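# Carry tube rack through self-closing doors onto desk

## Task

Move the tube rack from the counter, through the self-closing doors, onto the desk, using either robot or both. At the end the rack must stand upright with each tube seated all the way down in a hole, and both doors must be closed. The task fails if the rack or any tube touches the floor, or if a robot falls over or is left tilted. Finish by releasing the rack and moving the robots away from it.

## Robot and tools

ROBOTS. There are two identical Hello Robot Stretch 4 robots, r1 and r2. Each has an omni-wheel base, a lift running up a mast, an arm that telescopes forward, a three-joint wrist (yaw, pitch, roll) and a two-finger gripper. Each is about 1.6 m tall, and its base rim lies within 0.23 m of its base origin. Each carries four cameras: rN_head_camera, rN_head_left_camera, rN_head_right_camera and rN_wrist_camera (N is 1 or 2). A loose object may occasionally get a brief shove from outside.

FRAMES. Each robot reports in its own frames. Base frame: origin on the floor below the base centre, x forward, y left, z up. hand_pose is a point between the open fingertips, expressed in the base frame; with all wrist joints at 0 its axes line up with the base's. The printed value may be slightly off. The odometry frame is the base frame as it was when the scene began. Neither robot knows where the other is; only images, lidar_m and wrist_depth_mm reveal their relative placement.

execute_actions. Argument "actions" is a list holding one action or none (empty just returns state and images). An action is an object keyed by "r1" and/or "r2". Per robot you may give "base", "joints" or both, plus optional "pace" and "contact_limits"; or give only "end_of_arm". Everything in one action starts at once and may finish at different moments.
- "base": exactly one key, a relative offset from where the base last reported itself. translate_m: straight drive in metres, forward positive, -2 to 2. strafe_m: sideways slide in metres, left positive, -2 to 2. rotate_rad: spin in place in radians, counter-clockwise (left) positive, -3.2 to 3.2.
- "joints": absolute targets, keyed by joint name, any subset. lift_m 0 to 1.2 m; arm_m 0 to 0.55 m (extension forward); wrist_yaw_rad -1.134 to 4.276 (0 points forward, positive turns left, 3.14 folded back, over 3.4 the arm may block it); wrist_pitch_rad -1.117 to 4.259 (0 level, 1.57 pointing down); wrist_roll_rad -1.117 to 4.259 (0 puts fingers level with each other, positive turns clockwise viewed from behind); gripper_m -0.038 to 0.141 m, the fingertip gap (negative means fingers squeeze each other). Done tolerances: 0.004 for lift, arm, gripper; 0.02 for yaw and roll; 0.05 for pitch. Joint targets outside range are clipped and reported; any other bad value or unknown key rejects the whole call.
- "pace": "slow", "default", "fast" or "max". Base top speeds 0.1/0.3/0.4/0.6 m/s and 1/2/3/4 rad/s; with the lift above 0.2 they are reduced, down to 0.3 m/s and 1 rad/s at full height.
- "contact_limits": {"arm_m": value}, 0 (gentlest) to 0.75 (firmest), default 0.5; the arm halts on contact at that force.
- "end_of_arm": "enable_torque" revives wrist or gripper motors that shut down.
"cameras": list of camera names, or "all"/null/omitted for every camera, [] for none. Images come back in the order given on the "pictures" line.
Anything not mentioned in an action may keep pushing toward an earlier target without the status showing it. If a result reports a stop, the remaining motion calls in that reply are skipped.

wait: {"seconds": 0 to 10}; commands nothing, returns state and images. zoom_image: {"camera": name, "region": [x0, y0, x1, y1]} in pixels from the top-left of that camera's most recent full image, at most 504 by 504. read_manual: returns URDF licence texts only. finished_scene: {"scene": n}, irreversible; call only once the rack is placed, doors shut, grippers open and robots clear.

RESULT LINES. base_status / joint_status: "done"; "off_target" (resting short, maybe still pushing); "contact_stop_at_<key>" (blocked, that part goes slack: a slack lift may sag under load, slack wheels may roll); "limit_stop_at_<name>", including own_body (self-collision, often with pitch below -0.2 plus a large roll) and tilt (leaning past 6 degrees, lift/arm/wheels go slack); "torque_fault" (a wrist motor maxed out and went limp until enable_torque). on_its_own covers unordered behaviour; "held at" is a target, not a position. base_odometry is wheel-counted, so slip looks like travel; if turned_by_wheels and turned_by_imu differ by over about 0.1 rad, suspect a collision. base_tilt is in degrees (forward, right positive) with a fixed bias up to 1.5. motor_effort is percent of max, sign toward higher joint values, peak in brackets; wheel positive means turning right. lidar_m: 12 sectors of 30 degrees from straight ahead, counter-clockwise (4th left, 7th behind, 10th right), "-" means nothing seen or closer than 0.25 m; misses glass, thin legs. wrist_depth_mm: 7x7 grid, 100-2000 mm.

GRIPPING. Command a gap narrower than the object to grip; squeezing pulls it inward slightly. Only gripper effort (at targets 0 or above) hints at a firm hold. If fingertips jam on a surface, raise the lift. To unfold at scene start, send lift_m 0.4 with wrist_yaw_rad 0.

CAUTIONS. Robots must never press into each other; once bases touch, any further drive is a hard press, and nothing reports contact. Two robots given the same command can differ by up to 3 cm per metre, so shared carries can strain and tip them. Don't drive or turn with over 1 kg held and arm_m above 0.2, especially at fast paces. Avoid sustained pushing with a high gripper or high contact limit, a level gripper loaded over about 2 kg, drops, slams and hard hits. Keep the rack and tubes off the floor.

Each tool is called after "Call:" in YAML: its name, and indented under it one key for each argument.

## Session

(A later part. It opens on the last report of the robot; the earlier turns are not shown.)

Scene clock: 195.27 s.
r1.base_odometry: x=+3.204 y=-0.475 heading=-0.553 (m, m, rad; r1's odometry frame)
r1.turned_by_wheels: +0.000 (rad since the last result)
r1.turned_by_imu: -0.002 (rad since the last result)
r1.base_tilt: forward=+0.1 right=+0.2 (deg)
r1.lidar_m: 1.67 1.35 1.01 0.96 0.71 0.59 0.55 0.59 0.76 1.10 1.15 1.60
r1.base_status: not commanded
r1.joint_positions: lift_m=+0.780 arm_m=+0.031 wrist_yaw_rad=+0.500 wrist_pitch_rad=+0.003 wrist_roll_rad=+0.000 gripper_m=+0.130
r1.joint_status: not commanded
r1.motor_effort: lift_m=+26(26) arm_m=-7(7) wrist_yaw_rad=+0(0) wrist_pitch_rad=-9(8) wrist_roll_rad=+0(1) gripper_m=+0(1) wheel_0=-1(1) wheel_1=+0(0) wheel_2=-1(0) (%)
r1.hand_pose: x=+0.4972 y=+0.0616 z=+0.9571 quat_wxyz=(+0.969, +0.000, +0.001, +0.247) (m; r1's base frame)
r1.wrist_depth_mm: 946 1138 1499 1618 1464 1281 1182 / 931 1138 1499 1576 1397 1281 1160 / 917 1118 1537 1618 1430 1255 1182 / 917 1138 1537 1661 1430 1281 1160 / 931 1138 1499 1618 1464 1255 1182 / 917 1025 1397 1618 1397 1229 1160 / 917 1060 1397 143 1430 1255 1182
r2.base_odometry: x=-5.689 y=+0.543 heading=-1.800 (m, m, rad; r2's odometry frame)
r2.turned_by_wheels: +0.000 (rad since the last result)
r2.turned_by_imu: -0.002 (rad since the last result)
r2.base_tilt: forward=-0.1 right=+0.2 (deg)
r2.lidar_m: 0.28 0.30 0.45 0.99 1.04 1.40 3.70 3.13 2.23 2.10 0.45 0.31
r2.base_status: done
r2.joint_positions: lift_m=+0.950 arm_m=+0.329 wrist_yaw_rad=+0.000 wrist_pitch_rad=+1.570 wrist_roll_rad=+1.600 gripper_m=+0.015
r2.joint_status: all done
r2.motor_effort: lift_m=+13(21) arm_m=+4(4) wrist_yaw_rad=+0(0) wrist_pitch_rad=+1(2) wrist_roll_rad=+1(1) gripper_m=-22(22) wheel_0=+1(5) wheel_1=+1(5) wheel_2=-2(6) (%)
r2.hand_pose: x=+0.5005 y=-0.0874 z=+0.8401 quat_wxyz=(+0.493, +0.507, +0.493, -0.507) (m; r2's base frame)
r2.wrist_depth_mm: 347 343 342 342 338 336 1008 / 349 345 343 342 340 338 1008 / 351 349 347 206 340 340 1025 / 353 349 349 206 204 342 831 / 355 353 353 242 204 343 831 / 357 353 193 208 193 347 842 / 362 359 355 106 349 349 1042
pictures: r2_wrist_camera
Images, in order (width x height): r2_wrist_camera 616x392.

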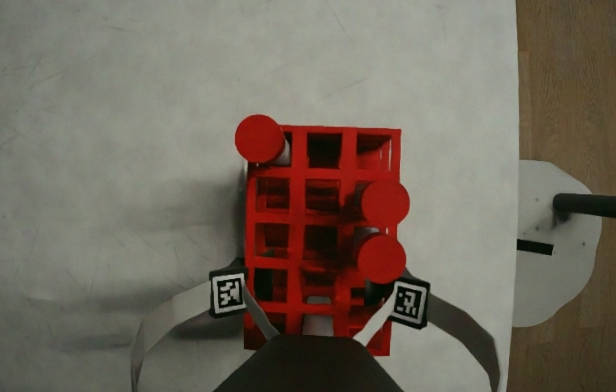

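Call:
execute_actions:
  actions:
    - {"r2":{"joints":{"lift_m":0.886},"pace":"slow"}}
  cameras: []

Call:
execute_actions:
  actions:
    - {"r2":{"joints":{"gripper_m":0.135}}}
  cameras: ["r2_wrist_camera"]

Scene clock: 196.97 s.
r1.base_odometry: x=+3.204 y=-0.475 heading=-0.553 (m, m, rad; r1's odometry frame)
r1.turned_by_wheels: +0.000 (rad since the last result)
r1.turned_by_imu: -0.001 (rad since the last result)
r1.base_tilt: forward=+0.0 right=+0.2 (deg)
r1.lidar_m: 1.66 1.38 1.00 0.97 0.71 0.57 0.57 0.57 0.76 1.08 1.15 1.61
r1.base_status: not commanded
r1.joint_positions: lift_m=+0.780 arm_m=+0.031 wrist_yaw_rad=+0.500 wrist_pitch_rad=+0.003 wrist_roll_rad=+0.000 gripper_m=+0.130
r1.joint_status: not commanded
r1.motor_effort: lift_m=+26(26) arm_m=-7(7) wrist_yaw_rad=+0(0) wrist_pitch_rad=-8(8) wrist_roll_rad=+0(0) gripper_m=+1(1) wheel_0=-1(1) wheel_1=+0(0) wheel_2=-1(0) (%)
r1.hand_pose: x=+0.4972 y=+0.0616 z=+0.9571 quat_wxyz=(+0.969, +0.000, +0.001, +0.247) (m; r1's base frame)
r1.wrist_depth_mm: 946 1138 1537 1576 1397 1281 1182 / 946 1160 1537 1618 1430 1255 1182 / 931 1160 1537 1618 1464 1281 1160 / 931 1160 1537 1576 1430 1229 1160 / 917 1118 1499 1661 1430 1281 1160 / 917 991 1430 1618 1397 1205 1182 / 931 1060 1366 142 1430 1281 1160
r2.base_odometry: x=-5.689 y=+0.543 heading=-1.800 (m, m, rad; r2's odometry frame)
r2.turned_by_wheels: +0.000 (rad since the last result)
r2.turned_by_imu: +0.000 (rad since the last result)
r2.base_tilt: forward=-0.1 right=+0.2 (deg)
r2.lidar_m: 0.28 0.32 0.44 1.00 1.04 1.39 3.71 3.11 2.24 2.11 0.43 0.32
r2.base_status: not commanded
r2.joint_positions: lift_m=+0.886 arm_m=+0.329 wrist_yaw_rad=+0.000 wrist_pitch_rad=+1.570 wrist_roll_rad=+1.600 gripper_m=+0.015
r2.joint_status: all done
r2.motor_effort: lift_m=+13(14) arm_m=+4(4) wrist_yaw_rad=+3(1) wrist_pitch_rad=+2(2) wrist_roll_rad=+1(1) gripper_m=-23(21) wheel_0=+0(1) wheel_1=+1(1) wheel_2=-2(2) (%)
r2.hand_pose: x=+0.5005 y=-0.0874 z=+0.7761 quat_wxyz=(+0.493, +0.507, +0.493, -0.507) (m; r2's base frame)
r2.wrist_depth_mm: 283 281 279 278 276 273 272 / 285 282 282 279 277 276 274 / 287 285 285 206 278 278 277 / 289 286 285 206 204 279 279 / 291 289 286 241 204 282 525 / 294 290 193 208 193 282 530 / 296 294 291 106 285 285 285
pictures: none
No camera images: the call's "cameras" was empty. Leave "cameras" out to get every camera's image.

Scene clock: 199.10 s.
r1.base_odometry: x=+3.204 y=-0.475 heading=-0.553 (m, m, rad; r1's odometry frame)
r1.turned_by_wheels: +0.000 (rad since the last result)
r1.turned_by_imu: -0.001 (rad since the last result)
r1.base_tilt: forward=+0.0 right=+0.3 (deg)
r1.lidar_m: 1.69 1.37 1.02 0.94 0.72 0.60 0.57 0.55 0.75 1.10 1.16 1.61
r1.base_status: not commanded
r1.joint_positions: lift_m=+0.780 arm_m=+0.031 wrist_yaw_rad=+0.500 wrist_pitch_rad=+0.003 wrist_roll_rad=+0.000 gripper_m=+0.130
r1.joint_status: not commanded
r1.motor_effort: lift_m=+26(26) arm_m=-7(7) wrist_yaw_rad=+0(0) wrist_pitch_rad=-7(8) wrist_roll_rad=+1(1) gripper_m=-1(0) wheel_0=-1(1) wheel_1=+0(0) wheel_2=-1(1) (%)
r1.hand_pose: x=+0.4972 y=+0.0616 z=+0.9571 quat_wxyz=(+0.969, +0.000, +0.001, +0.247) (m; r1's base frame)
r1.wrist_depth_mm: 931 1160 1499 1576 1397 1255 1160 / 931 1138 1499 1618 1430 1281 1182 / 931 1160 1499 1661 1397 1281 1182 / 917 1160 1464 1576 1464 1255 1160 / 917 1138 1464 1618 1397 1255 1160 / 917 1008 1430 1576 1366 1205 1182 / 917 1060 1397 142 1397 1281 1160
r2.base_odometry: x=-5.689 y=+0.543 heading=-1.800 (m, m, rad; r2's odometry frame)
r2.turned_by_wheels: +0.000 (rad since the last result)
r2.turned_by_imu: +0.000 (rad since the last result)
r2.base_tilt: forward=-0.2 right=+0.1 (deg)
r2.lidar_m: 0.27 0.33 0.42 1.00 1.03 1.42 3.71 3.09 2.22 2.11 0.44 0.32
r2.base_status: not commanded
r2.joint_positions: lift_m=+0.886 arm_m=+0.329 wrist_yaw_rad=+0.000 wrist_pitch_rad=+1.570 wrist_roll_rad=+1.600 gripper_m=+0.135
r2.joint_status: all done
r2.motor_effort: lift_m=+13(13) arm_m=+5(5) wrist_yaw_rad=+1(2) wrist_pitch_rad=+0(1) wrist_roll_rad=+2(1) gripper_m=+0(22) wheel_0=+1(0) wheel_1=+1(1) wheel_2=-2(2) (%)
r2.hand_pose: x=+0.5002 y=-0.0874 z=+0.7761 quat_wxyz=(+0.493, +0.507, +0.493, -0.507) (m; r2's base frame)
r2.wrist_depth_mm: 286 285 281 281 278 277 276 / 289 286 285 282 281 278 278 / 290 287 285 208 281 279 278 / 291 291 287 211 208 282 281 / 294 291 290 248 219 283 530 / 297 294 214 213 198 285 535 / 298 296 294 106 289 286 286
pictures: r2_wrist_camera
Images, in order (width x height): r2_wrist_camera 616x392.

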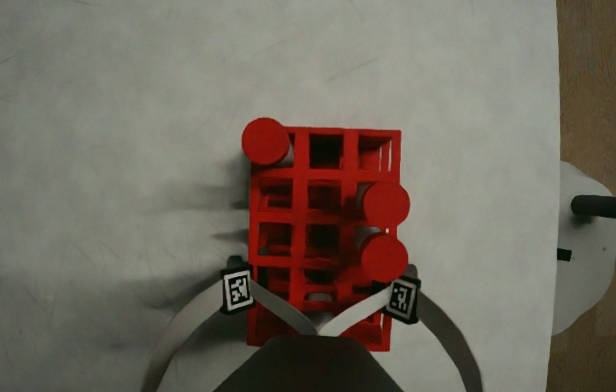

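Call:
execute_actions:
  actions:
    - {"r2":{"joints":{"lift_m":0.893},"pace":"slow"}}
  cameras: ["r2_wrist_camera"]

Scene clock: 200.10 s.
r1.base_odometry: x=+3.204 y=-0.475 heading=-0.553 (m, m, rad; r1's odometry frame)
r1.turned_by_wheels: +0.000 (rad since the last result)
r1.turned_by_imu: +0.000 (rad since the last result)
r1.base_tilt: forward=+0.2 right=+0.2 (deg)
r1.lidar_m: 1.67 1.38 0.99 0.96 0.68 0.56 0.56 0.61 0.75 1.09 1.17 1.65
r1.base_status: not commanded
r1.joint_positions: lift_m=+0.780 arm_m=+0.031 wrist_yaw_rad=+0.500 wrist_pitch_rad=+0.003 wrist_roll_rad=+0.000 gripper_m=+0.130
r1.joint_status: not commanded
r1.motor_effort: lift_m=+26(26) arm_m=-6(7) wrist_yaw_rad=+0(0) wrist_pitch_rad=-8(7) wrist_roll_rad=+0(0) gripper_m=+3(2) wheel_0=-1(1) wheel_1=+0(0) wheel_2=-1(0) (%)
r1.hand_pose: x=+0.4972 y=+0.0616 z=+0.9571 quat_wxyz=(+0.969, +0.000, +0.001, +0.247) (m; r1's base frame)
r1.wrist_depth_mm: 960 1118 1537 1576 1397 1281 1160 / 931 1160 1464 1618 1430 1281 1182 / 931 1160 1499 1576 1430 1255 1160 / 931 1160 1499 1618 1397 1281 1182 / 917 1138 1464 1618 1366 1281 1160 / 931 1025 1397 1618 1430 1205 1182 / 904 1042 1397 142 1430 1255 1160
r2.base_odometry: x=-5.689 y=+0.543 heading=-1.800 (m, m, rad; r2's odometry frame)
r2.turned_by_wheels: +0.000 (rad since the last result)
r2.turned_by_imu: +0.000 (rad since the last result)
r2.base_tilt: forward=-0.1 right=+0.2 (deg)
r2.lidar_m: 0.29 0.31 0.43 0.99 1.04 1.41 3.71 3.09 2.22 2.13 0.44 0.30
r2.base_status: not commanded
r2.joint_positions: lift_m=+0.893 arm_m=+0.329 wrist_yaw_rad=+0.000 wrist_pitch_rad=+1.570 wrist_roll_rad=+1.600 gripper_m=+0.135
r2.joint_status: all done
r2.motor_effort: lift_m=+23(23) arm_m=+4(4) wrist_yaw_rad=+1(4) wrist_pitch_rad=+1(7) wrist_roll_rad=+1(2) gripper_m=+1(1) wheel_0=+0(1) wheel_1=+0(1) wheel_2=-1(2) (%)
r2.hand_pose: x=+0.5004 y=-0.0874 z=+0.7823 quat_wxyz=(+0.493, +0.507, +0.493, -0.507) (m; r2's base frame)
r2.wrist_depth_mm: 290 287 286 283 281 281 278 / 291 289 287 285 283 282 621 / 294 291 213 286 286 285 788 / 296 294 251 214 287 285 768 / 297 294 220 215 290 289 530 / 298 297 216 216 291 289 778 / 301 298 229 106 293 291 991
pictures: r2_wrist_camera
Images, in order (width x height): r2_wrist_camera 616x392.

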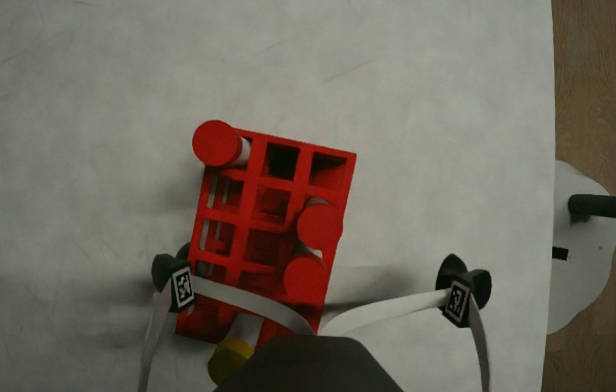

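Call:
execute_actions:
  actions:
    - {"r2":{"joints":{"arm_m":0.365,"gripper_m":0.141},"pace":"slow"}}
  cameras: ["r2_wrist_camera"]

Scene clock: 201.87 s.
r1.base_odometry: x=+3.204 y=-0.475 heading=-0.553 (m, m, rad; r1's odometry frame)
r1.turned_by_wheels: +0.000 (rad since the last result)
r1.turned_by_imu: -0.001 (rad since the last result)
r1.base_tilt: forward=+0.1 right=+0.1 (deg)
r1.lidar_m: 1.67 1.36 0.98 0.95 0.69 0.60 0.57 0.60 0.76 1.10 1.16 1.62
r1.base_status: not commanded
r1.joint_positions: lift_m=+0.780 arm_m=+0.031 wrist_yaw_rad=+0.500 wrist_pitch_rad=+0.003 wrist_roll_rad=+0.000 gripper_m=+0.130
r1.joint_status: not commanded
r1.motor_effort: lift_m=+25(26) arm_m=-7(7) wrist_yaw_rad=+1(0) wrist_pitch_rad=-8(8) wrist_roll_rad=+1(0) gripper_m=+0(1) wheel_0=-1(1) wheel_1=+0(0) wheel_2=-1(0) (%)
r1.hand_pose: x=+0.4972 y=+0.0616 z=+0.9571 quat_wxyz=(+0.969, +0.000, +0.001, +0.247) (m; r1's base frame)
r1.wrist_depth_mm: 960 1138 1499 1576 1430 1281 1138 / 931 1138 1537 1576 1430 1281 1160 / 931 1160 1464 1576 1430 1281 1182 / 931 1138 1499 1618 1397 1281 1138 / 946 1138 1464 1618 1397 1255 1182 / 931 991 1430 1576 1397 1205 1182 / 917 1078 1366 142 1430 1255 1160
r2.base_odometry: x=-5.689 y=+0.543 heading=-1.800 (m, m, rad; r2's odometry frame)
r2.turned_by_wheels: +0.000 (rad since the last result)
r2.turned_by_imu: +0.000 (rad since the last result)
r2.base_tilt: forward=-0.1 right=+0.2 (deg)
r2.lidar_m: 0.26 0.32 0.43 1.00 1.03 1.41 3.70 3.11 2.23 2.12 0.42 0.32
r2.base_status: not commanded
r2.joint_positions: lift_m=+0.893 arm_m=+0.364 wrist_yaw_rad=+0.000 wrist_pitch_rad=+1.570 wrist_roll_rad=+1.600 gripper_m=+0.141
r2.joint_status: all done
r2.motor_effort: lift_m=+23(23) arm_m=+5(5) wrist_yaw_rad=+1(3) wrist_pitch_rad=+1(2) wrist_roll_rad=+1(1) gripper_m=-1(1) wheel_0=+0(0) wheel_1=+0(0) wheel_2=-1(1) (%)
r2.hand_pose: x=+0.5353 y=-0.0874 z=+0.7823 quat_wxyz=(+0.493, +0.507, +0.493, -0.507) (m; r2's base frame)
r2.wrist_depth_mm: 289 286 285 283 282 281 279 / 290 289 287 285 283 282 281 / 294 290 289 287 286 283 282 / 296 293 250 249 287 285 283 / 296 294 220 214 290 287 286 / 298 297 216 169 290 287 287 / 301 300 203 106 294 291 289
pictures: r2_wrist_camera
Images, in order (width x height): r2_wrist_camera 616x392.

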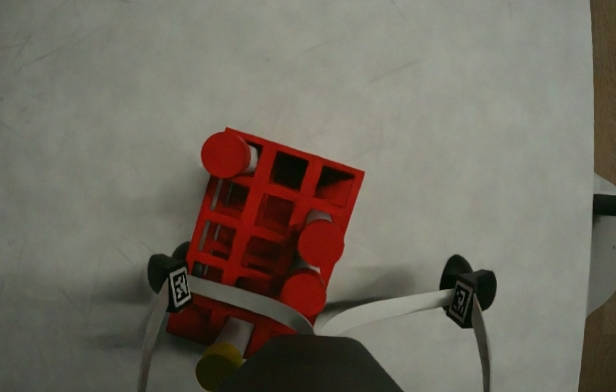

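Call:
zoom_image:
  camera: "r2_wrist_camera"
  region: [130, 220, 350, 392]

Region (130, 220, 350, 392) of r2_wrist_camera's 616x392 image, scaled by 2.291; it fills the top 394 rows of this view, and the rest is white.

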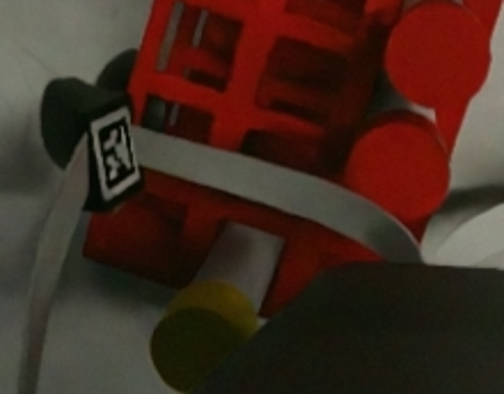

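Call:
execute_actions:
  actions:
    - {"r2":{"joints":{"lift_m":0.899},"pace":"slow"}}
  cameras: ["r2_wrist_camera"]

Scene clock: 203.13 s.
r1.base_odometry: x=+3.204 y=-0.475 heading=-0.553 (m, m, rad; r1's odometry frame)
r1.turned_by_wheels: +0.000 (rad since the last result)
r1.turned_by_imu: +0.000 (rad since the last result)
r1.base_tilt: forward=+0.1 right=+0.2 (deg)
r1.lidar_m: 1.66 1.35 0.99 0.96 0.71 0.59 0.57 0.61 0.76 1.08 1.16 1.59
r1.base_status: not commanded
r1.joint_positions: lift_m=+0.780 arm_m=+0.031 wrist_yaw_rad=+0.500 wrist_pitch_rad=+0.003 wrist_roll_rad=+0.000 gripper_m=+0.130
r1.joint_status: not commanded
r1.motor_effort: lift_m=+26(25) arm_m=-7(7) wrist_yaw_rad=+0(0) wrist_pitch_rad=-9(8) wrist_roll_rad=+1(0) gripper_m=+3(1) wheel_0=-1(1) wheel_1=+0(0) wheel_2=+0(1) (%)
r1.hand_pose: x=+0.4972 y=+0.0616 z=+0.9571 quat_wxyz=(+0.969, +0.000, +0.001, +0.247) (m; r1's base frame)
r1.wrist_depth_mm: 946 1138 1537 1618 1430 1255 1182 / 917 1160 1499 1576 1430 1281 1182 / 917 1118 1499 1618 1464 1281 1160 / 931 1138 1537 1618 1464 1281 1160 / 917 1098 1464 1661 1430 1281 1160 / 917 1008 1397 1618 1397 1229 1182 / 931 1078 1464 143 1430 1229 1182
r2.base_odometry: x=-5.689 y=+0.543 heading=-1.800 (m, m, rad; r2's odometry frame)
r2.turned_by_wheels: +0.000 (rad since the last result)
r2.turned_by_imu: +0.000 (rad since the last result)
r2.base_tilt: forward=-0.1 right=+0.1 (deg)
r2.lidar_m: 0.28 0.32 0.41 1.00 1.04 1.41 3.72 3.12 2.22 2.11 0.44 0.31
r2.base_status: not commanded
r2.joint_positions: lift_m=+0.899 arm_m=+0.364 wrist_yaw_rad=+0.000 wrist_pitch_rad=+1.570 wrist_roll_rad=+1.600 gripper_m=+0.141
r2.joint_status: all done
r2.motor_effort: lift_m=+23(25) arm_m=+4(4) wrist_yaw_rad=+2(2) wrist_pitch_rad=+1(1) wrist_roll_rad=+1(1) gripper_m=+1(0) wheel_0=+0(0) wheel_1=+1(0) wheel_2=-1(1) (%)
r2.hand_pose: x=+0.5353 y=-0.0874 z=+0.7883 quat_wxyz=(+0.493, +0.507, +0.493, -0.507) (m; r2's base frame)
r2.wrist_depth_mm: 294 293 291 290 289 286 285 / 297 293 293 291 290 287 287 / 298 298 293 293 291 290 287 / 300 298 251 252 294 291 290 / 303 301 225 218 296 293 291 / 304 303 219 175 298 294 294 / 307 306 220 106 298 297 294
pictures: r2_wrist_camera
Images, in order (width x height): r2_wrist_camera 616x392.

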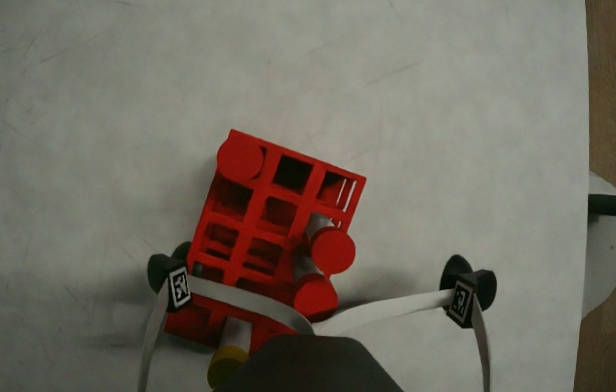

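Call:
execute_actions:
  actions:
    - {"r2":{"joints":{"lift_m":0.896,"arm_m":0.39,"wrist_roll_rad":1.8},"pace":"slow"}}
  cameras: ["r2_wrist_camera"]

Scene clock: 204.80 s.
r1.base_odometry: x=+3.204 y=-0.475 heading=-0.553 (m, m, rad; r1's odometry frame)
r1.turned_by_wheels: +0.000 (rad since the last result)
r1.turned_by_imu: -0.001 (rad since the last result)
r1.base_tilt: forward=+0.0 right=+0.2 (deg)
r1.lidar_m: 1.68 1.35 1.01 0.97 0.70 0.60 0.59 0.59 0.74 1.09 1.17 1.64
r1.base_status: not commanded
r1.joint_positions: lift_m=+0.780 arm_m=+0.031 wrist_yaw_rad=+0.500 wrist_pitch_rad=+0.003 wrist_roll_rad=+0.000 gripper_m=+0.130
r1.joint_status: not commanded
r1.motor_effort: lift_m=+26(26) arm_m=-6(7) wrist_yaw_rad=+0(0) wrist_pitch_rad=-7(8) wrist_roll_rad=+0(1) gripper_m=+2(3) wheel_0=-1(1) wheel_1=+0(0) wheel_2=-1(1) (%)
r1.hand_pose: x=+0.4972 y=+0.0616 z=+0.9571 quat_wxyz=(+0.969, +0.000, +0.001, +0.247) (m; r1's base frame)
r1.wrist_depth_mm: 931 1138 1499 1537 1430 1281 1160 / 931 1138 1537 1576 1397 1281 1160 / 931 1138 1499 1618 1464 1281 1182 / 931 1118 1499 1576 1464 1281 1205 / 931 1118 1499 1576 1430 1281 1182 / 917 991 1430 1618 1397 1229 1160 / 931 1060 1397 143 1430 1255 1138
r2.base_odometry: x=-5.689 y=+0.543 heading=-1.800 (m, m, rad; r2's odometry frame)
r2.turned_by_wheels: +0.000 (rad since the last result)
r2.turned_by_imu: +0.000 (rad since the last result)
r2.base_tilt: forward=-0.2 right=+0.2 (deg)
r2.lidar_m: 0.28 0.31 0.45 0.99 1.03 1.41 3.71 3.12 2.23 2.12 0.43 0.31
r2.base_status: not commanded
r2.joint_positions: lift_m=+0.896 arm_m=+0.389 wrist_yaw_rad=+0.000 wrist_pitch_rad=+1.570 wrist_roll_rad=+1.800 gripper_m=+0.141
r2.joint_status: all done
r2.motor_effort: lift_m=+13(21) arm_m=+4(3) wrist_yaw_rad=+0(1) wrist_pitch_rad=+2(1) wrist_roll_rad=+2(3) gripper_m=+0(0) wheel_0=+0(0) wheel_1=+0(1) wheel_2=-1(1) (%)
r2.hand_pose: x=+0.5603 y=-0.0874 z=+0.7861 quat_wxyz=(+0.440, +0.554, +0.439, -0.554) (m; r2's base frame)
r2.wrist_depth_mm: 293 291 290 287 286 283 282 / 294 293 291 290 287 286 285 / 297 296 293 291 289 289 287 / 298 297 251 252 291 290 289 / 301 300 220 217 294 291 290 / 303 301 219 172 294 291 291 / 304 301 220 106 297 294 293
pictures: r2_wrist_camera
Images, in order (width x height): r2_wrist_camera 616x392.

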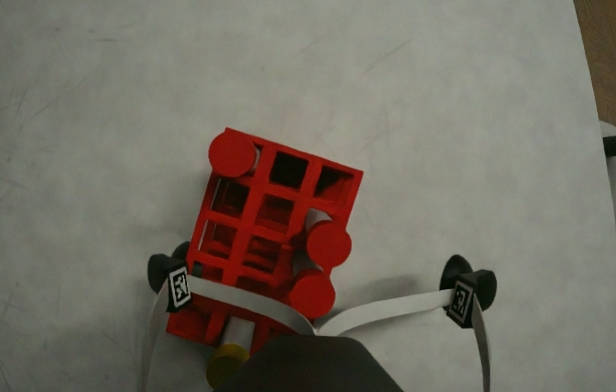

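Call:
execute_actions:
  actions:
    - {"r2":{"joints":{"lift_m":0.885,"arm_m":0.41},"pace":"slow"}}
  cameras: ["r2_wrist_camera"]

Scene clock: 206.37 s.
r1.base_odometry: x=+3.204 y=-0.475 heading=-0.553 (m, m, rad; r1's odometry frame)
r1.turned_by_wheels: +0.000 (rad since the last result)
r1.turned_by_imu: +0.000 (rad since the last result)
r1.base_tilt: forward=+0.1 right=+0.3 (deg)
r1.lidar_m: 1.65 1.35 0.99 0.96 0.66 0.59 0.55 0.60 0.74 1.08 1.13 1.59
r1.base_status: not commanded
r1.joint_positions: lift_m=+0.780 arm_m=+0.031 wrist_yaw_rad=+0.500 wrist_pitch_rad=+0.003 wrist_roll_rad=+0.000 gripper_m=+0.130
r1.joint_status: not commanded
r1.motor_effort: lift_m=+25(25) arm_m=-7(7) wrist_yaw_rad=+1(0) wrist_pitch_rad=-8(7) wrist_roll_rad=+1(1) gripper_m=+0(2) wheel_0=-1(1) wheel_1=+0(0) wheel_2=-1(0) (%)
r1.hand_pose: x=+0.4972 y=+0.0616 z=+0.9571 quat_wxyz=(+0.969, +0.000, +0.001, +0.247) (m; r1's base frame)
r1.wrist_depth_mm: 931 1160 1499 1576 1430 1255 1182 / 931 1118 1537 1618 1430 1308 1160 / 931 1160 1537 1618 1430 1255 1182 / 946 1118 1537 1576 1430 1308 1160 / 931 1138 1499 1618 1397 1281 1160 / 904 1025 1397 1576 1397 1229 1182 / 931 1060 1430 143 1430 1229 1160
r2.base_odometry: x=-5.689 y=+0.543 heading=-1.800 (m, m, rad; r2's odometry frame)
r2.turned_by_wheels: +0.000 (rad since the last result)
r2.turned_by_imu: +0.000 (rad since the last result)
r2.base_tilt: forward=-0.1 right=+0.2 (deg)
r2.lidar_m: 0.28 0.32 0.42 1.00 1.04 1.39 3.70 3.10 2.23 2.12 0.43 0.29
r2.base_status: not commanded
r2.joint_positions: lift_m=+0.885 arm_m=+0.409 wrist_yaw_rad=+0.000 wrist_pitch_rad=+1.570 wrist_roll_rad=+1.800 gripper_m=+0.141
r2.joint_status: all done
r2.motor_effort: lift_m=+13(12) arm_m=+5(4) wrist_yaw_rad=+3(2) wrist_pitch_rad=+2(1) wrist_roll_rad=+1(1) gripper_m=-2(0) wheel_0=+1(0) wheel_1=+0(0) wheel_2=-1(1) (%)
r2.hand_pose: x=+0.5804 y=-0.0874 z=+0.7751 quat_wxyz=(+0.440, +0.554, +0.439, -0.554) (m; r2's base frame)
r2.wrist_depth_mm: 283 282 279 277 274 272 272 / 283 283 281 278 278 276 273 / 286 285 281 242 279 276 276 / 287 286 283 207 279 278 277 / 290 287 246 208 281 281 279 / 291 289 211 172 283 281 281 / 293 291 290 106 285 285 282
pictures: r2_wrist_camera
Images, in order (width x height): r2_wrist_camera 616x392.

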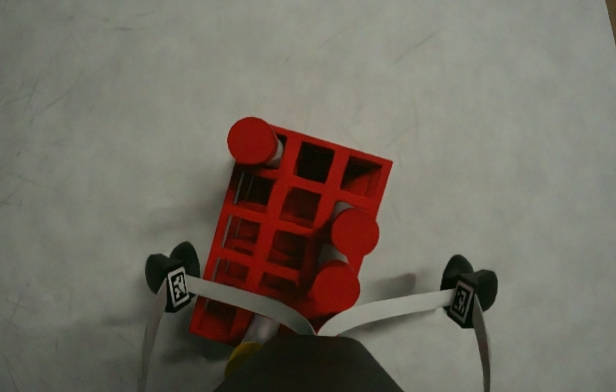

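Call:
execute_actions:
  actions:
    - {"r2":{"joints":{"arm_m":0.422},"pace":"slow"}}
  cameras: []

Call:
execute_actions:
  actions:
    - {"r2":{"joints":{"lift_m":1.0},"pace":"slow"}}
  cameras: ["r2_wrist_camera","r2_head_camera"]

Scene clock: 207.60 s.
r1.base_odometry: x=+3.204 y=-0.475 heading=-0.553 (m, m, rad; r1's odometry frame)
r1.turned_by_wheels: +0.000 (rad since the last result)
r1.turned_by_imu: +0.000 (rad since the last result)
r1.base_tilt: forward=+0.1 right=+0.3 (deg)
r1.lidar_m: 1.67 1.37 1.00 0.96 0.70 0.59 0.57 0.59 0.75 1.10 1.15 1.60
r1.base_status: not commanded
r1.joint_positions: lift_m=+0.780 arm_m=+0.031 wrist_yaw_rad=+0.500 wrist_pitch_rad=+0.003 wrist_roll_rad=+0.000 gripper_m=+0.130
r1.joint_status: not commanded
r1.motor_effort: lift_m=+26(26) arm_m=-7(7) wrist_yaw_rad=+0(1) wrist_pitch_rad=-8(7) wrist_roll_rad=+0(1) gripper_m=-2(0) wheel_0=-1(1) wheel_1=+0(0) wheel_2=-1(0) (%)
r1.hand_pose: x=+0.4972 y=+0.0616 z=+0.9571 quat_wxyz=(+0.969, +0.000, +0.001, +0.247) (m; r1's base frame)
r1.wrist_depth_mm: 931 1138 1537 1618 1397 1255 1160 / 931 1160 1537 1618 1397 1281 1160 / 946 1138 1537 1618 1430 1281 1160 / 931 1160 1537 1576 1430 1281 1182 / 904 1118 1499 1618 1430 1255 1182 / 931 1008 1397 1576 1397 1229 1182 / 904 1060 1366 142 1430 1281 1160
r2.base_odometry: x=-5.689 y=+0.543 heading=-1.800 (m, m, rad; r2's odometry frame)
r2.turned_by_wheels: +0.000 (rad since the last result)
r2.turned_by_imu: +0.000 (rad since the last result)
r2.base_tilt: forward=-0.1 right=+0.2 (deg)
r2.lidar_m: 0.29 0.32 0.40 1.00 1.06 1.40 3.71 3.11 2.22 2.13 0.44 0.31
r2.base_status: not commanded
r2.joint_positions: lift_m=+0.885 arm_m=+0.421 wrist_yaw_rad=+0.000 wrist_pitch_rad=+1.570 wrist_roll_rad=+1.800 gripper_m=+0.141
r2.joint_status: all done
r2.motor_effort: lift_m=+13(13) arm_m=+4(5) wrist_yaw_rad=+1(2) wrist_pitch_rad=+1(1) wrist_roll_rad=+2(1) gripper_m=+0(1) wheel_0=+0(0) wheel_1=+0(0) wheel_2=-1(1) (%)
r2.hand_pose: x=+0.5924 y=-0.0874 z=+0.7751 quat_wxyz=(+0.440, +0.554, +0.439, -0.554) (m; r2's base frame)
r2.wrist_depth_mm: 282 282 278 278 274 274 272 / 283 283 281 279 277 274 273 / 286 283 282 206 277 276 276 / 287 286 285 243 277 279 277 / 290 287 282 208 282 279 279 / 290 290 211 209 191 281 281 / 294 291 289 106 285 283 282
pictures: none
No camera images: the call's "cameras" was empty. Leave "cameras" out to get every camera's image.

Scene clock: 209.40 s.
r1.base_odometry: x=+3.204 y=-0.475 heading=-0.553 (m, m, rad; r1's odometry frame)
r1.turned_by_wheels: +0.000 (rad since the last result)
r1.turned_by_imu: -0.001 (rad since the last result)
r1.base_tilt: forward=+0.1 right=+0.3 (deg)
r1.lidar_m: 1.67 1.35 0.99 0.96 0.71 0.59 0.55 0.59 0.74 1.09 1.16 1.62
r1.base_status: not commanded
r1.joint_positions: lift_m=+0.780 arm_m=+0.031 wrist_yaw_rad=+0.500 wrist_pitch_rad=+0.003 wrist_roll_rad=+0.000 gripper_m=+0.130
r1.joint_status: not commanded
r1.motor_effort: lift_m=+26(26) arm_m=-7(7) wrist_yaw_rad=+0(1) wrist_pitch_rad=-8(8) wrist_roll_rad=+0(0) gripper_m=+0(0) wheel_0=-1(1) wheel_1=+0(0) wheel_2=-1(1) (%)
r1.hand_pose: x=+0.4972 y=+0.0616 z=+0.9571 quat_wxyz=(+0.969, +0.000, +0.001, +0.247) (m; r1's base frame)
r1.wrist_depth_mm: 946 1160 1499 1618 1397 1255 1160 / 931 1138 1537 1618 1430 1281 1138 / 917 1160 1537 1618 1397 1281 1182 / 917 1138 1537 1576 1430 1281 1182 / 917 1098 1464 1618 1430 1281 1182 / 917 991 1397 1576 1397 1205 1160 / 931 1060 1397 142 1430 1255 1182
r2.base_odometry: x=-5.689 y=+0.543 heading=-1.800 (m, m, rad; r2's odometry frame)
r2.turned_by_wheels: +0.000 (rad since the last result)
r2.turned_by_imu: +0.000 (rad since the last result)
r2.base_tilt: forward=-0.1 right=+0.2 (deg)
r2.lidar_m: 0.29 0.31 0.43 1.00 1.04 1.40 3.70 3.10 2.22 2.12 0.44 0.29
r2.base_status: not commanded
r2.joint_positions: lift_m=+1.000 arm_m=+0.421 wrist_yaw_rad=+0.000 wrist_pitch_rad=+1.570 wrist_roll_rad=+1.800 gripper_m=+0.141
r2.joint_status: all done
r2.motor_effort: lift_m=+23(22) arm_m=+4(5) wrist_yaw_rad=+1(2) wrist_pitch_rad=+1(1) wrist_roll_rad=+1(1) gripper_m=-2(0) wheel_0=+0(0) wheel_1=+0(0) wheel_2=-1(1) (%)
r2.hand_pose: x=+0.5924 y=-0.0874 z=+0.8893 quat_wxyz=(+0.440, +0.554, +0.439, -0.554) (m; r2's base frame)
r2.wrist_depth_mm: 394 394 392 389 384 384 1060 / 399 394 394 389 387 384 1078 / 399 397 397 392 392 389 387 / 402 402 399 322 392 392 389 / 407 404 399 324 397 392 392 / 407 404 402 325 397 392 392 / 413 410 407 106 399 397 394
pictures: r2_head_camera, r2_wrist_camera
Images, in order (width x height): r2_head_camera 420x560, r2_wrist_camera 616x392.

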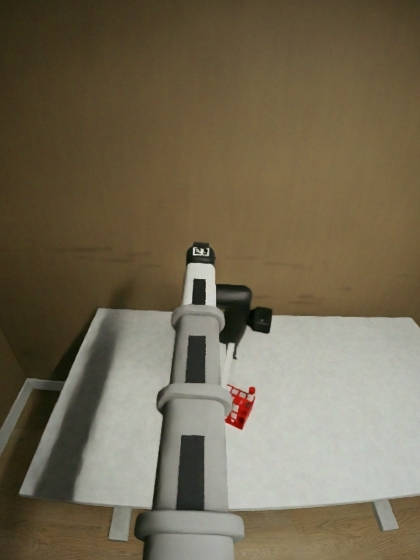

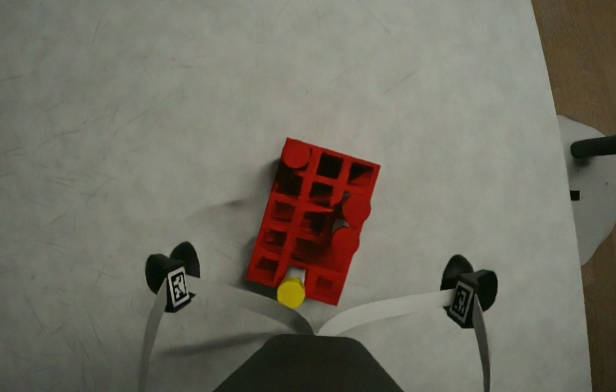

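Call:
execute_actions:
  actions:
    - {"r2":{"base":{"translate_m":-0.15},"joints":{"arm_m":0.0,"wrist_pitch_rad":0,"wrist_roll_rad":0}}}
  cameras: []

Call:
execute_actions:
  actions:
    - {"r2":{"joints":{"lift_m":0.62}}}
  cameras: ["r2_wrist_camera"]

Scene clock: 212.23 s.
r1.base_odometry: x=+3.204 y=-0.475 heading=-0.553 (m, m, rad; r1's odometry frame)
r1.turned_by_wheels: +0.000 (rad since the last result)
r1.turned_by_imu: -0.001 (rad since the last result)
r1.base_tilt: forward=+0.0 right=+0.3 (deg)
r1.lidar_m: 1.63 1.36 1.01 0.96 0.68 0.60 0.56 0.61 0.78 1.09 1.15 1.63
r1.base_status: not commanded
r1.joint_positions: lift_m=+0.780 arm_m=+0.031 wrist_yaw_rad=+0.500 wrist_pitch_rad=+0.003 wrist_roll_rad=+0.000 gripper_m=+0.130
r1.joint_status: not commanded
r1.motor_effort: lift_m=+26(26) arm_m=-7(7) wrist_yaw_rad=+0(0) wrist_pitch_rad=-7(8) wrist_roll_rad=+0(0) gripper_m=+1(1) wheel_0=-1(1) wheel_1=+0(0) wheel_2=-1(1) (%)
r1.hand_pose: x=+0.4972 y=+0.0616 z=+0.9571 quat_wxyz=(+0.969, +0.000, +0.001, +0.247) (m; r1's base frame)
r1.wrist_depth_mm: 946 1138 1537 1576 1397 1281 1182 / 931 1138 1499 1618 1397 1255 1182 / 946 1138 1537 1618 1430 1281 1160 / 931 1138 1464 1618 1430 1255 1182 / 917 1118 1499 1618 1430 1255 1182 / 917 1025 1397 1661 1397 1205 1160 / 931 1060 1366 142 1397 1255 1160
r2.base_odometry: x=-5.655 y=+0.689 heading=-1.800 (m, m, rad; r2's odometry frame)
r2.turned_by_wheels: +0.000 (rad since the last result)
r2.turned_by_imu: +0.000 (rad since the last result)
r2.base_tilt: forward=-0.2 right=+0.2 (deg)
r2.lidar_m: 0.44 0.47 1.04 0.99 1.03 1.39 3.55 3.12 2.24 2.13 0.63 0.47
r2.base_status: done
r2.joint_positions: lift_m=+1.000 arm_m=+0.002 wrist_yaw_rad=+0.000 wrist_pitch_rad=+0.002 wrist_roll_rad=+0.000 gripper_m=+0.141
r2.joint_status: all done
joint sent to its limit — the command would take r2.arm_m past its lower limit, so that joint was sent only as far as its limit.
r2.motor_effort: lift_m=+22(23) arm_m=-4(5) wrist_yaw_rad=+3(0) wrist_pitch_rad=-6(12) wrist_roll_rad=-1(4) gripper_m=-1(0) wheel_0=-1(4) wheel_1=-1(5) wheel_2=+0(12) (%)
r2.hand_pose: x=+0.4612 y=-0.0874 z=+1.1771 quat_wxyz=(+1.000, +0.000, +0.001, +0.000) (m; r2's base frame)
r2.wrist_depth_mm: 1008 1008 991 991 991 991 991 / 1008 1008 1025 1025 1008 1008 1008 / 1008 1008 1008 1008 1025 1008 1025 / 1025 1025 1025 1025 1025 1025 1025 / 1060 1025 1025 1042 1025 1042 1042 / 1042 1060 1042 1042 1025 218 1060 / 1078 931 1008 106 1060 1042 1042
pictures: none
No camera images: the call's "cameras" was empty. Leave "cameras" out to get every camera's image.

Scene clock: 214.77 s.
r1.base_odometry: x=+3.204 y=-0.475 heading=-0.553 (m, m, rad; r1's odometry frame)
r1.turned_by_wheels: +0.000 (rad since the last result)
r1.turned_by_imu: -0.001 (rad since the last result)
r1.base_tilt: forward=-0.1 right=+0.2 (deg)
r1.lidar_m: 1.64 1.37 1.00 0.95 0.68 0.58 0.58 0.61 0.74 1.10 1.16 1.65
r1.base_status: not commanded
r1.joint_positions: lift_m=+0.780 arm_m=+0.031 wrist_yaw_rad=+0.500 wrist_pitch_rad=+0.003 wrist_roll_rad=+0.000 gripper_m=+0.130
r1.joint_status: not commanded
r1.motor_effort: lift_m=+26(26) arm_m=-7(7) wrist_yaw_rad=+0(1) wrist_pitch_rad=-8(7) wrist_roll_rad=+1(0) gripper_m=-1(1) wheel_0=-1(1) wheel_1=+0(0) wheel_2=-1(1) (%)
r1.hand_pose: x=+0.4972 y=+0.0616 z=+0.9571 quat_wxyz=(+0.969, +0.000, +0.001, +0.247) (m; r1's base frame)
r1.wrist_depth_mm: 946 1138 1537 1661 1464 1255 1160 / 931 1138 1499 1576 1430 1255 1160 / 931 1138 1499 1618 1397 1308 1182 / 931 1138 1499 1618 1464 1281 1160 / 931 1138 1499 1661 1464 1255 1160 / 917 1008 1397 1576 1397 1229 1160 / 917 1078 1366 143 1430 1229 1182
r2.base_odometry: x=-5.655 y=+0.689 heading=-1.800 (m, m, rad; r2's odometry frame)
r2.turned_by_wheels: +0.000 (rad since the last result)
r2.turned_by_imu: +0.000 (rad since the last result)
r2.base_tilt: forward=-0.1 right=+0.2 (deg)
r2.lidar_m: 0.43 0.46 1.06 0.99 1.05 1.39 3.56 3.12 2.23 2.12 0.65 0.46
r2.base_status: not commanded
r2.joint_positions: lift_m=+0.620 arm_m=+0.002 wrist_yaw_rad=+0.000 wrist_pitch_rad=+0.002 wrist_roll_rad=+0.000 gripper_m=+0.141
r2.joint_status: all done
r2.motor_effort: lift_m=+13(20) arm_m=-4(4) wrist_yaw_rad=+0(3) wrist_pitch_rad=-6(6) wrist_roll_rad=+0(1) gripper_m=-1(1) wheel_0=-1(1) wheel_1=-2(2) wheel_2=-1(1) (%)
r2.hand_pose: x=+0.4612 y=-0.0874 z=+0.7979 quat_wxyz=(+1.000, +0.000, +0.001, +0.000) (m; r2's base frame)
r2.wrist_depth_mm: 1008 991 991 1008 1008 991 991 / 1008 1008 991 1008 1008 1025 1008 / 1008 1025 1025 1025 1025 1025 1025 / 1025 1008 1042 1025 1025 1042 1025 / 530 569 609 512 585 707 723 / 327 320 317 377 330 218 394 / 249 247 271 106 285 270 286
pictures: r2_wrist_camera
Images, in order (width x height): r2_wrist_camera 616x392.

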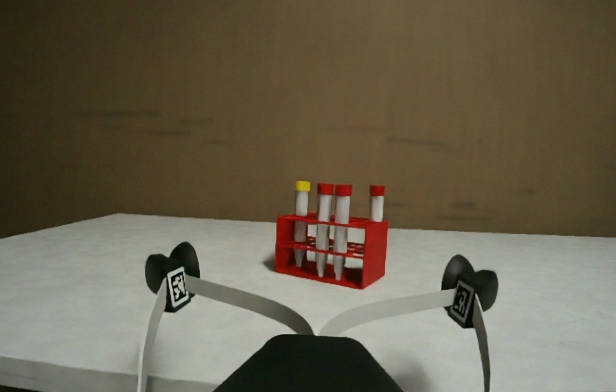

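Call:
zoom_image:
  camera: "r2_wrist_camera"
  region: [265, 170, 400, 295]

Region (265, 170, 400, 295) of r2_wrist_camera's 616x392 image, scaled by 3.733; it fills the top 467 rows of this view, and the rest is white.

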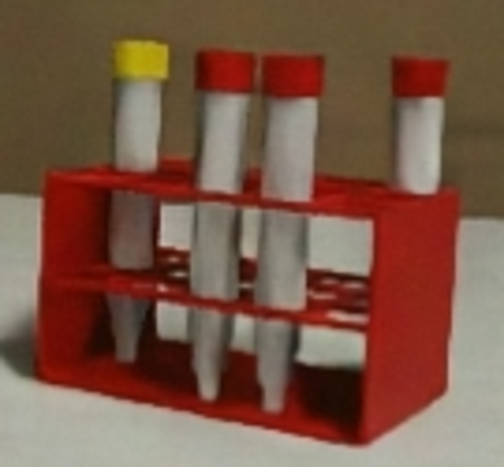

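Call:
execute_actions:
  actions:
    - {"r2":{"joints":{"lift_m":0.6,"arm_m":0.13}}}
  cameras: ["r2_wrist_camera"]

Call:
zoom_image:
  camera: "r2_wrist_camera"
  region: [240, 150, 440, 340]

Scene clock: 216.97 s.
r1.base_odometry: x=+3.204 y=-0.475 heading=-0.553 (m, m, rad; r1's odometry frame)
r1.turned_by_wheels: +0.000 (rad since the last result)
r1.turned_by_imu: -0.001 (rad since the last result)
r1.base_tilt: forward=+0.1 right=+0.3 (deg)
r1.lidar_m: 1.66 1.37 1.00 0.96 0.71 0.61 0.56 0.61 0.77 1.09 1.15 1.61
r1.base_status: not commanded
r1.joint_positions: lift_m=+0.780 arm_m=+0.031 wrist_yaw_rad=+0.500 wrist_pitch_rad=+0.003 wrist_roll_rad=+0.000 gripper_m=+0.130
r1.joint_status: not commanded
r1.motor_effort: lift_m=+26(26) arm_m=-7(6) wrist_yaw_rad=+1(0) wrist_pitch_rad=-7(8) wrist_roll_rad=+0(0) gripper_m=+1(2) wheel_0=-1(1) wheel_1=+0(0) wheel_2=-1(1) (%)
r1.hand_pose: x=+0.4972 y=+0.0616 z=+0.9571 quat_wxyz=(+0.969, +0.000, +0.001, +0.247) (m; r1's base frame)
r1.wrist_depth_mm: 946 1138 1464 1618 1366 1255 1160 / 931 1118 1537 1618 1397 1255 1182 / 946 1138 1499 1618 1430 1281 1182 / 931 1160 1499 1576 1430 1281 1160 / 917 1118 1464 1576 1430 1255 1160 / 917 1008 1430 1576 1366 1255 1182 / 931 1042 1366 142 1397 1255 1160
r2.base_odometry: x=-5.655 y=+0.689 heading=-1.800 (m, m, rad; r2's odometry frame)
r2.turned_by_wheels: +0.000 (rad since the last result)
r2.turned_by_imu: +0.000 (rad since the last result)
r2.base_tilt: forward=-0.1 right=+0.1 (deg)
r2.lidar_m: 0.44 0.47 1.05 0.99 1.02 1.39 3.56 3.12 2.24 2.11 0.65 0.50
r2.base_status: not commanded
r2.joint_positions: lift_m=+0.600 arm_m=+0.129 wrist_yaw_rad=+0.000 wrist_pitch_rad=+0.002 wrist_roll_rad=+0.000 gripper_m=+0.141
r2.joint_status: all done
r2.motor_effort: lift_m=+13(15) arm_m=+4(4) wrist_yaw_rad=+0(1) wrist_pitch_rad=-5(6) wrist_roll_rad=-1(1) gripper_m=+1(0) wheel_0=-1(1) wheel_1=-2(2) wheel_2=+0(1) (%)
r2.hand_pose: x=+0.5886 y=-0.0874 z=+0.7780 quat_wxyz=(+1.000, +0.000, +0.001, +0.000) (m; r2's base frame)
r2.wrist_depth_mm: 878 878 878 866 878 878 878 / 891 878 878 878 878 891 878 / 891 891 891 878 904 878 891 / 891 904 917 394 891 917 904 / 449 480 517 384 384 591 615 / 278 272 267 319 281 218 334 / 211 210 229 106 242 228 243
pictures: r2_wrist_camera
Images, in order (width x height): r2_wrist_camera 616x392.

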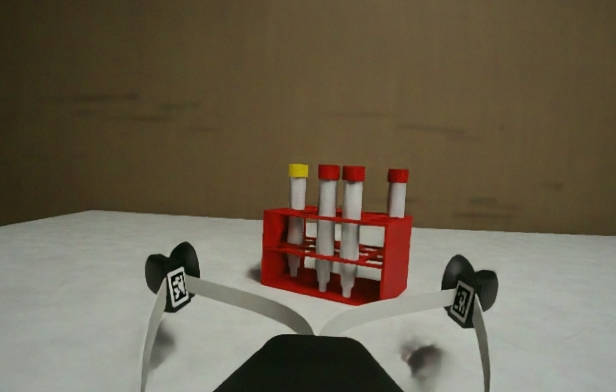

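Region (240, 150, 440, 340) of r2_wrist_camera's 616x392 image, scaled by 2.520; it fills the top 479 rows of this view, and the rest is white.

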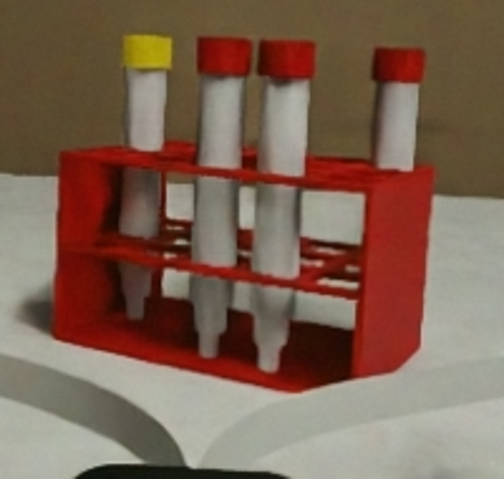

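Call:
execute_actions:
  actions:
    - {"r2":{"base":{"translate_m":-0.5},"joints":{"arm_m":0.0},"pace":"fast"}}
  cameras: ["r2_head_left_camera","r1_head_left_camera"]

Scene clock: 223.13 s.
r1.base_odometry: x=+3.204 y=-0.475 heading=-0.553 (m, m, rad; r1's odometry frame)
r1.turned_by_wheels: +0.000 (rad since the last result)
r1.turned_by_imu: -0.002 (rad since the last result)
r1.base_tilt: forward=+0.2 right=+0.1 (deg)
r1.lidar_m: 1.66 1.33 0.98 0.95 0.68 0.58 0.55 0.60 0.77 1.09 1.15 1.63
r1.base_status: not commanded
r1.joint_positions: lift_m=+0.780 arm_m=+0.031 wrist_yaw_rad=+0.500 wrist_pitch_rad=+0.003 wrist_roll_rad=+0.000 gripper_m=+0.130
r1.joint_status: not commanded
r1.motor_effort: lift_m=+25(26) arm_m=-7(7) wrist_yaw_rad=+0(0) wrist_pitch_rad=-8(8) wrist_roll_rad=+0(1) gripper_m=+2(4) wheel_0=-1(1) wheel_1=+0(0) wheel_2=-1(1) (%)
r1.hand_pose: x=+0.4972 y=+0.0616 z=+0.9571 quat_wxyz=(+0.969, +0.000, +0.001, +0.247) (m; r1's base frame)
r1.wrist_depth_mm: 946 1138 1464 1618 1397 1281 1138 / 931 1160 1537 1618 1430 1308 1160 / 946 1138 1537 1618 1430 1281 1182 / 946 1138 1499 1618 1464 1281 1182 / 931 1138 1499 1618 1430 1281 1160 / 917 1008 1430 1576 1430 1205 1182 / 917 1060 1397 143 1430 1229 1182
r2.base_odometry: x=-5.542 y=+1.176 heading=-1.800 (m, m, rad; r2's odometry frame)
r2.turned_by_wheels: +0.000 (rad since the last result)
r2.turned_by_imu: +0.001 (rad since the last result)
r2.base_tilt: forward=-0.1 right=+0.2 (deg)
r2.lidar_m: 0.95 0.98 1.04 0.97 1.01 1.49 3.01 3.08 2.24 2.13 1.36 0.99
r2.base_status: done
r2.joint_positions: lift_m=+0.600 arm_m=+0.002 wrist_yaw_rad=+0.000 wrist_pitch_rad=+0.002 wrist_roll_rad=+0.000 gripper_m=+0.141
r2.joint_status: all done
joint sent to its limit — the command would take r2.arm_m past its lower limit, so that joint was sent only as far as its limit.
r2.motor_effort: lift_m=+13(13) arm_m=-4(5) wrist_yaw_rad=+2(1) wrist_pitch_rad=-6(6) wrist_roll_rad=-1(1) gripper_m=+1(1) wheel_0=-1(8) wheel_1=+0(8) wheel_2=-1(16) (%)
r2.hand_pose: x=+0.4611 y=-0.0874 z=+0.7779 quat_wxyz=(+1.000, +0.000, +0.001, +0.000) (m; r2's base frame)
r2.wrist_depth_mm: 1430 1464 1464 1499 1499 1464 1499 / 1464 1499 1464 1464 1464 1464 1499 / 1464 1464 1499 1499 1499 1464 1499 / 1499 1464 1499 976 1499 1537 1499 / 1499 1537 1537 1499 1537 732 946 / 1537 1576 1537 1537 1537 219 1537 / 1464 1499 1537 106 1537 1576 1537
pictures: r1_head_left_camera, r2_head_left_camera
Images, in order (width x height): r1_head_left_camera 420x672, r2_head_left_camera 420x672.

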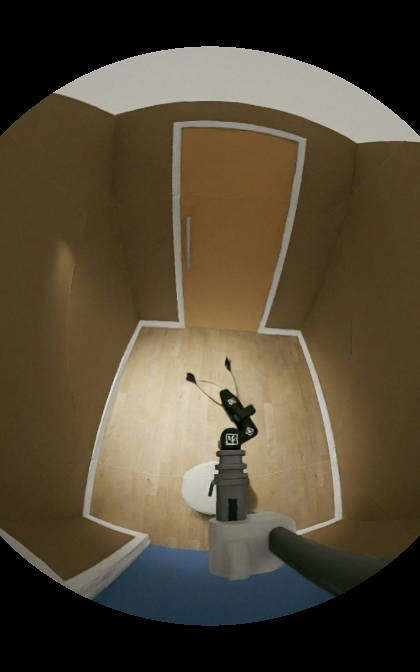

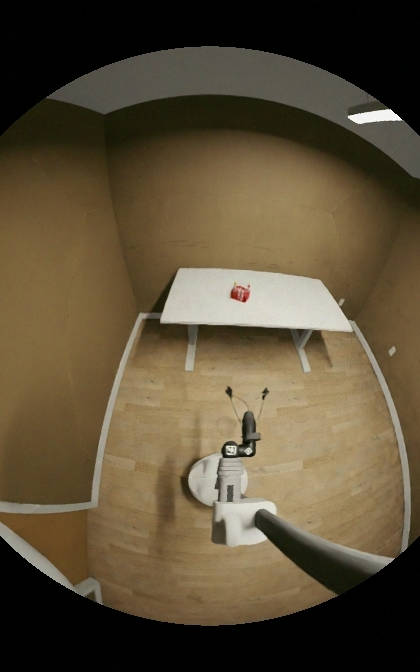

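Call:
finished_scene:
  scene: 1

The scene is finished: the task was done.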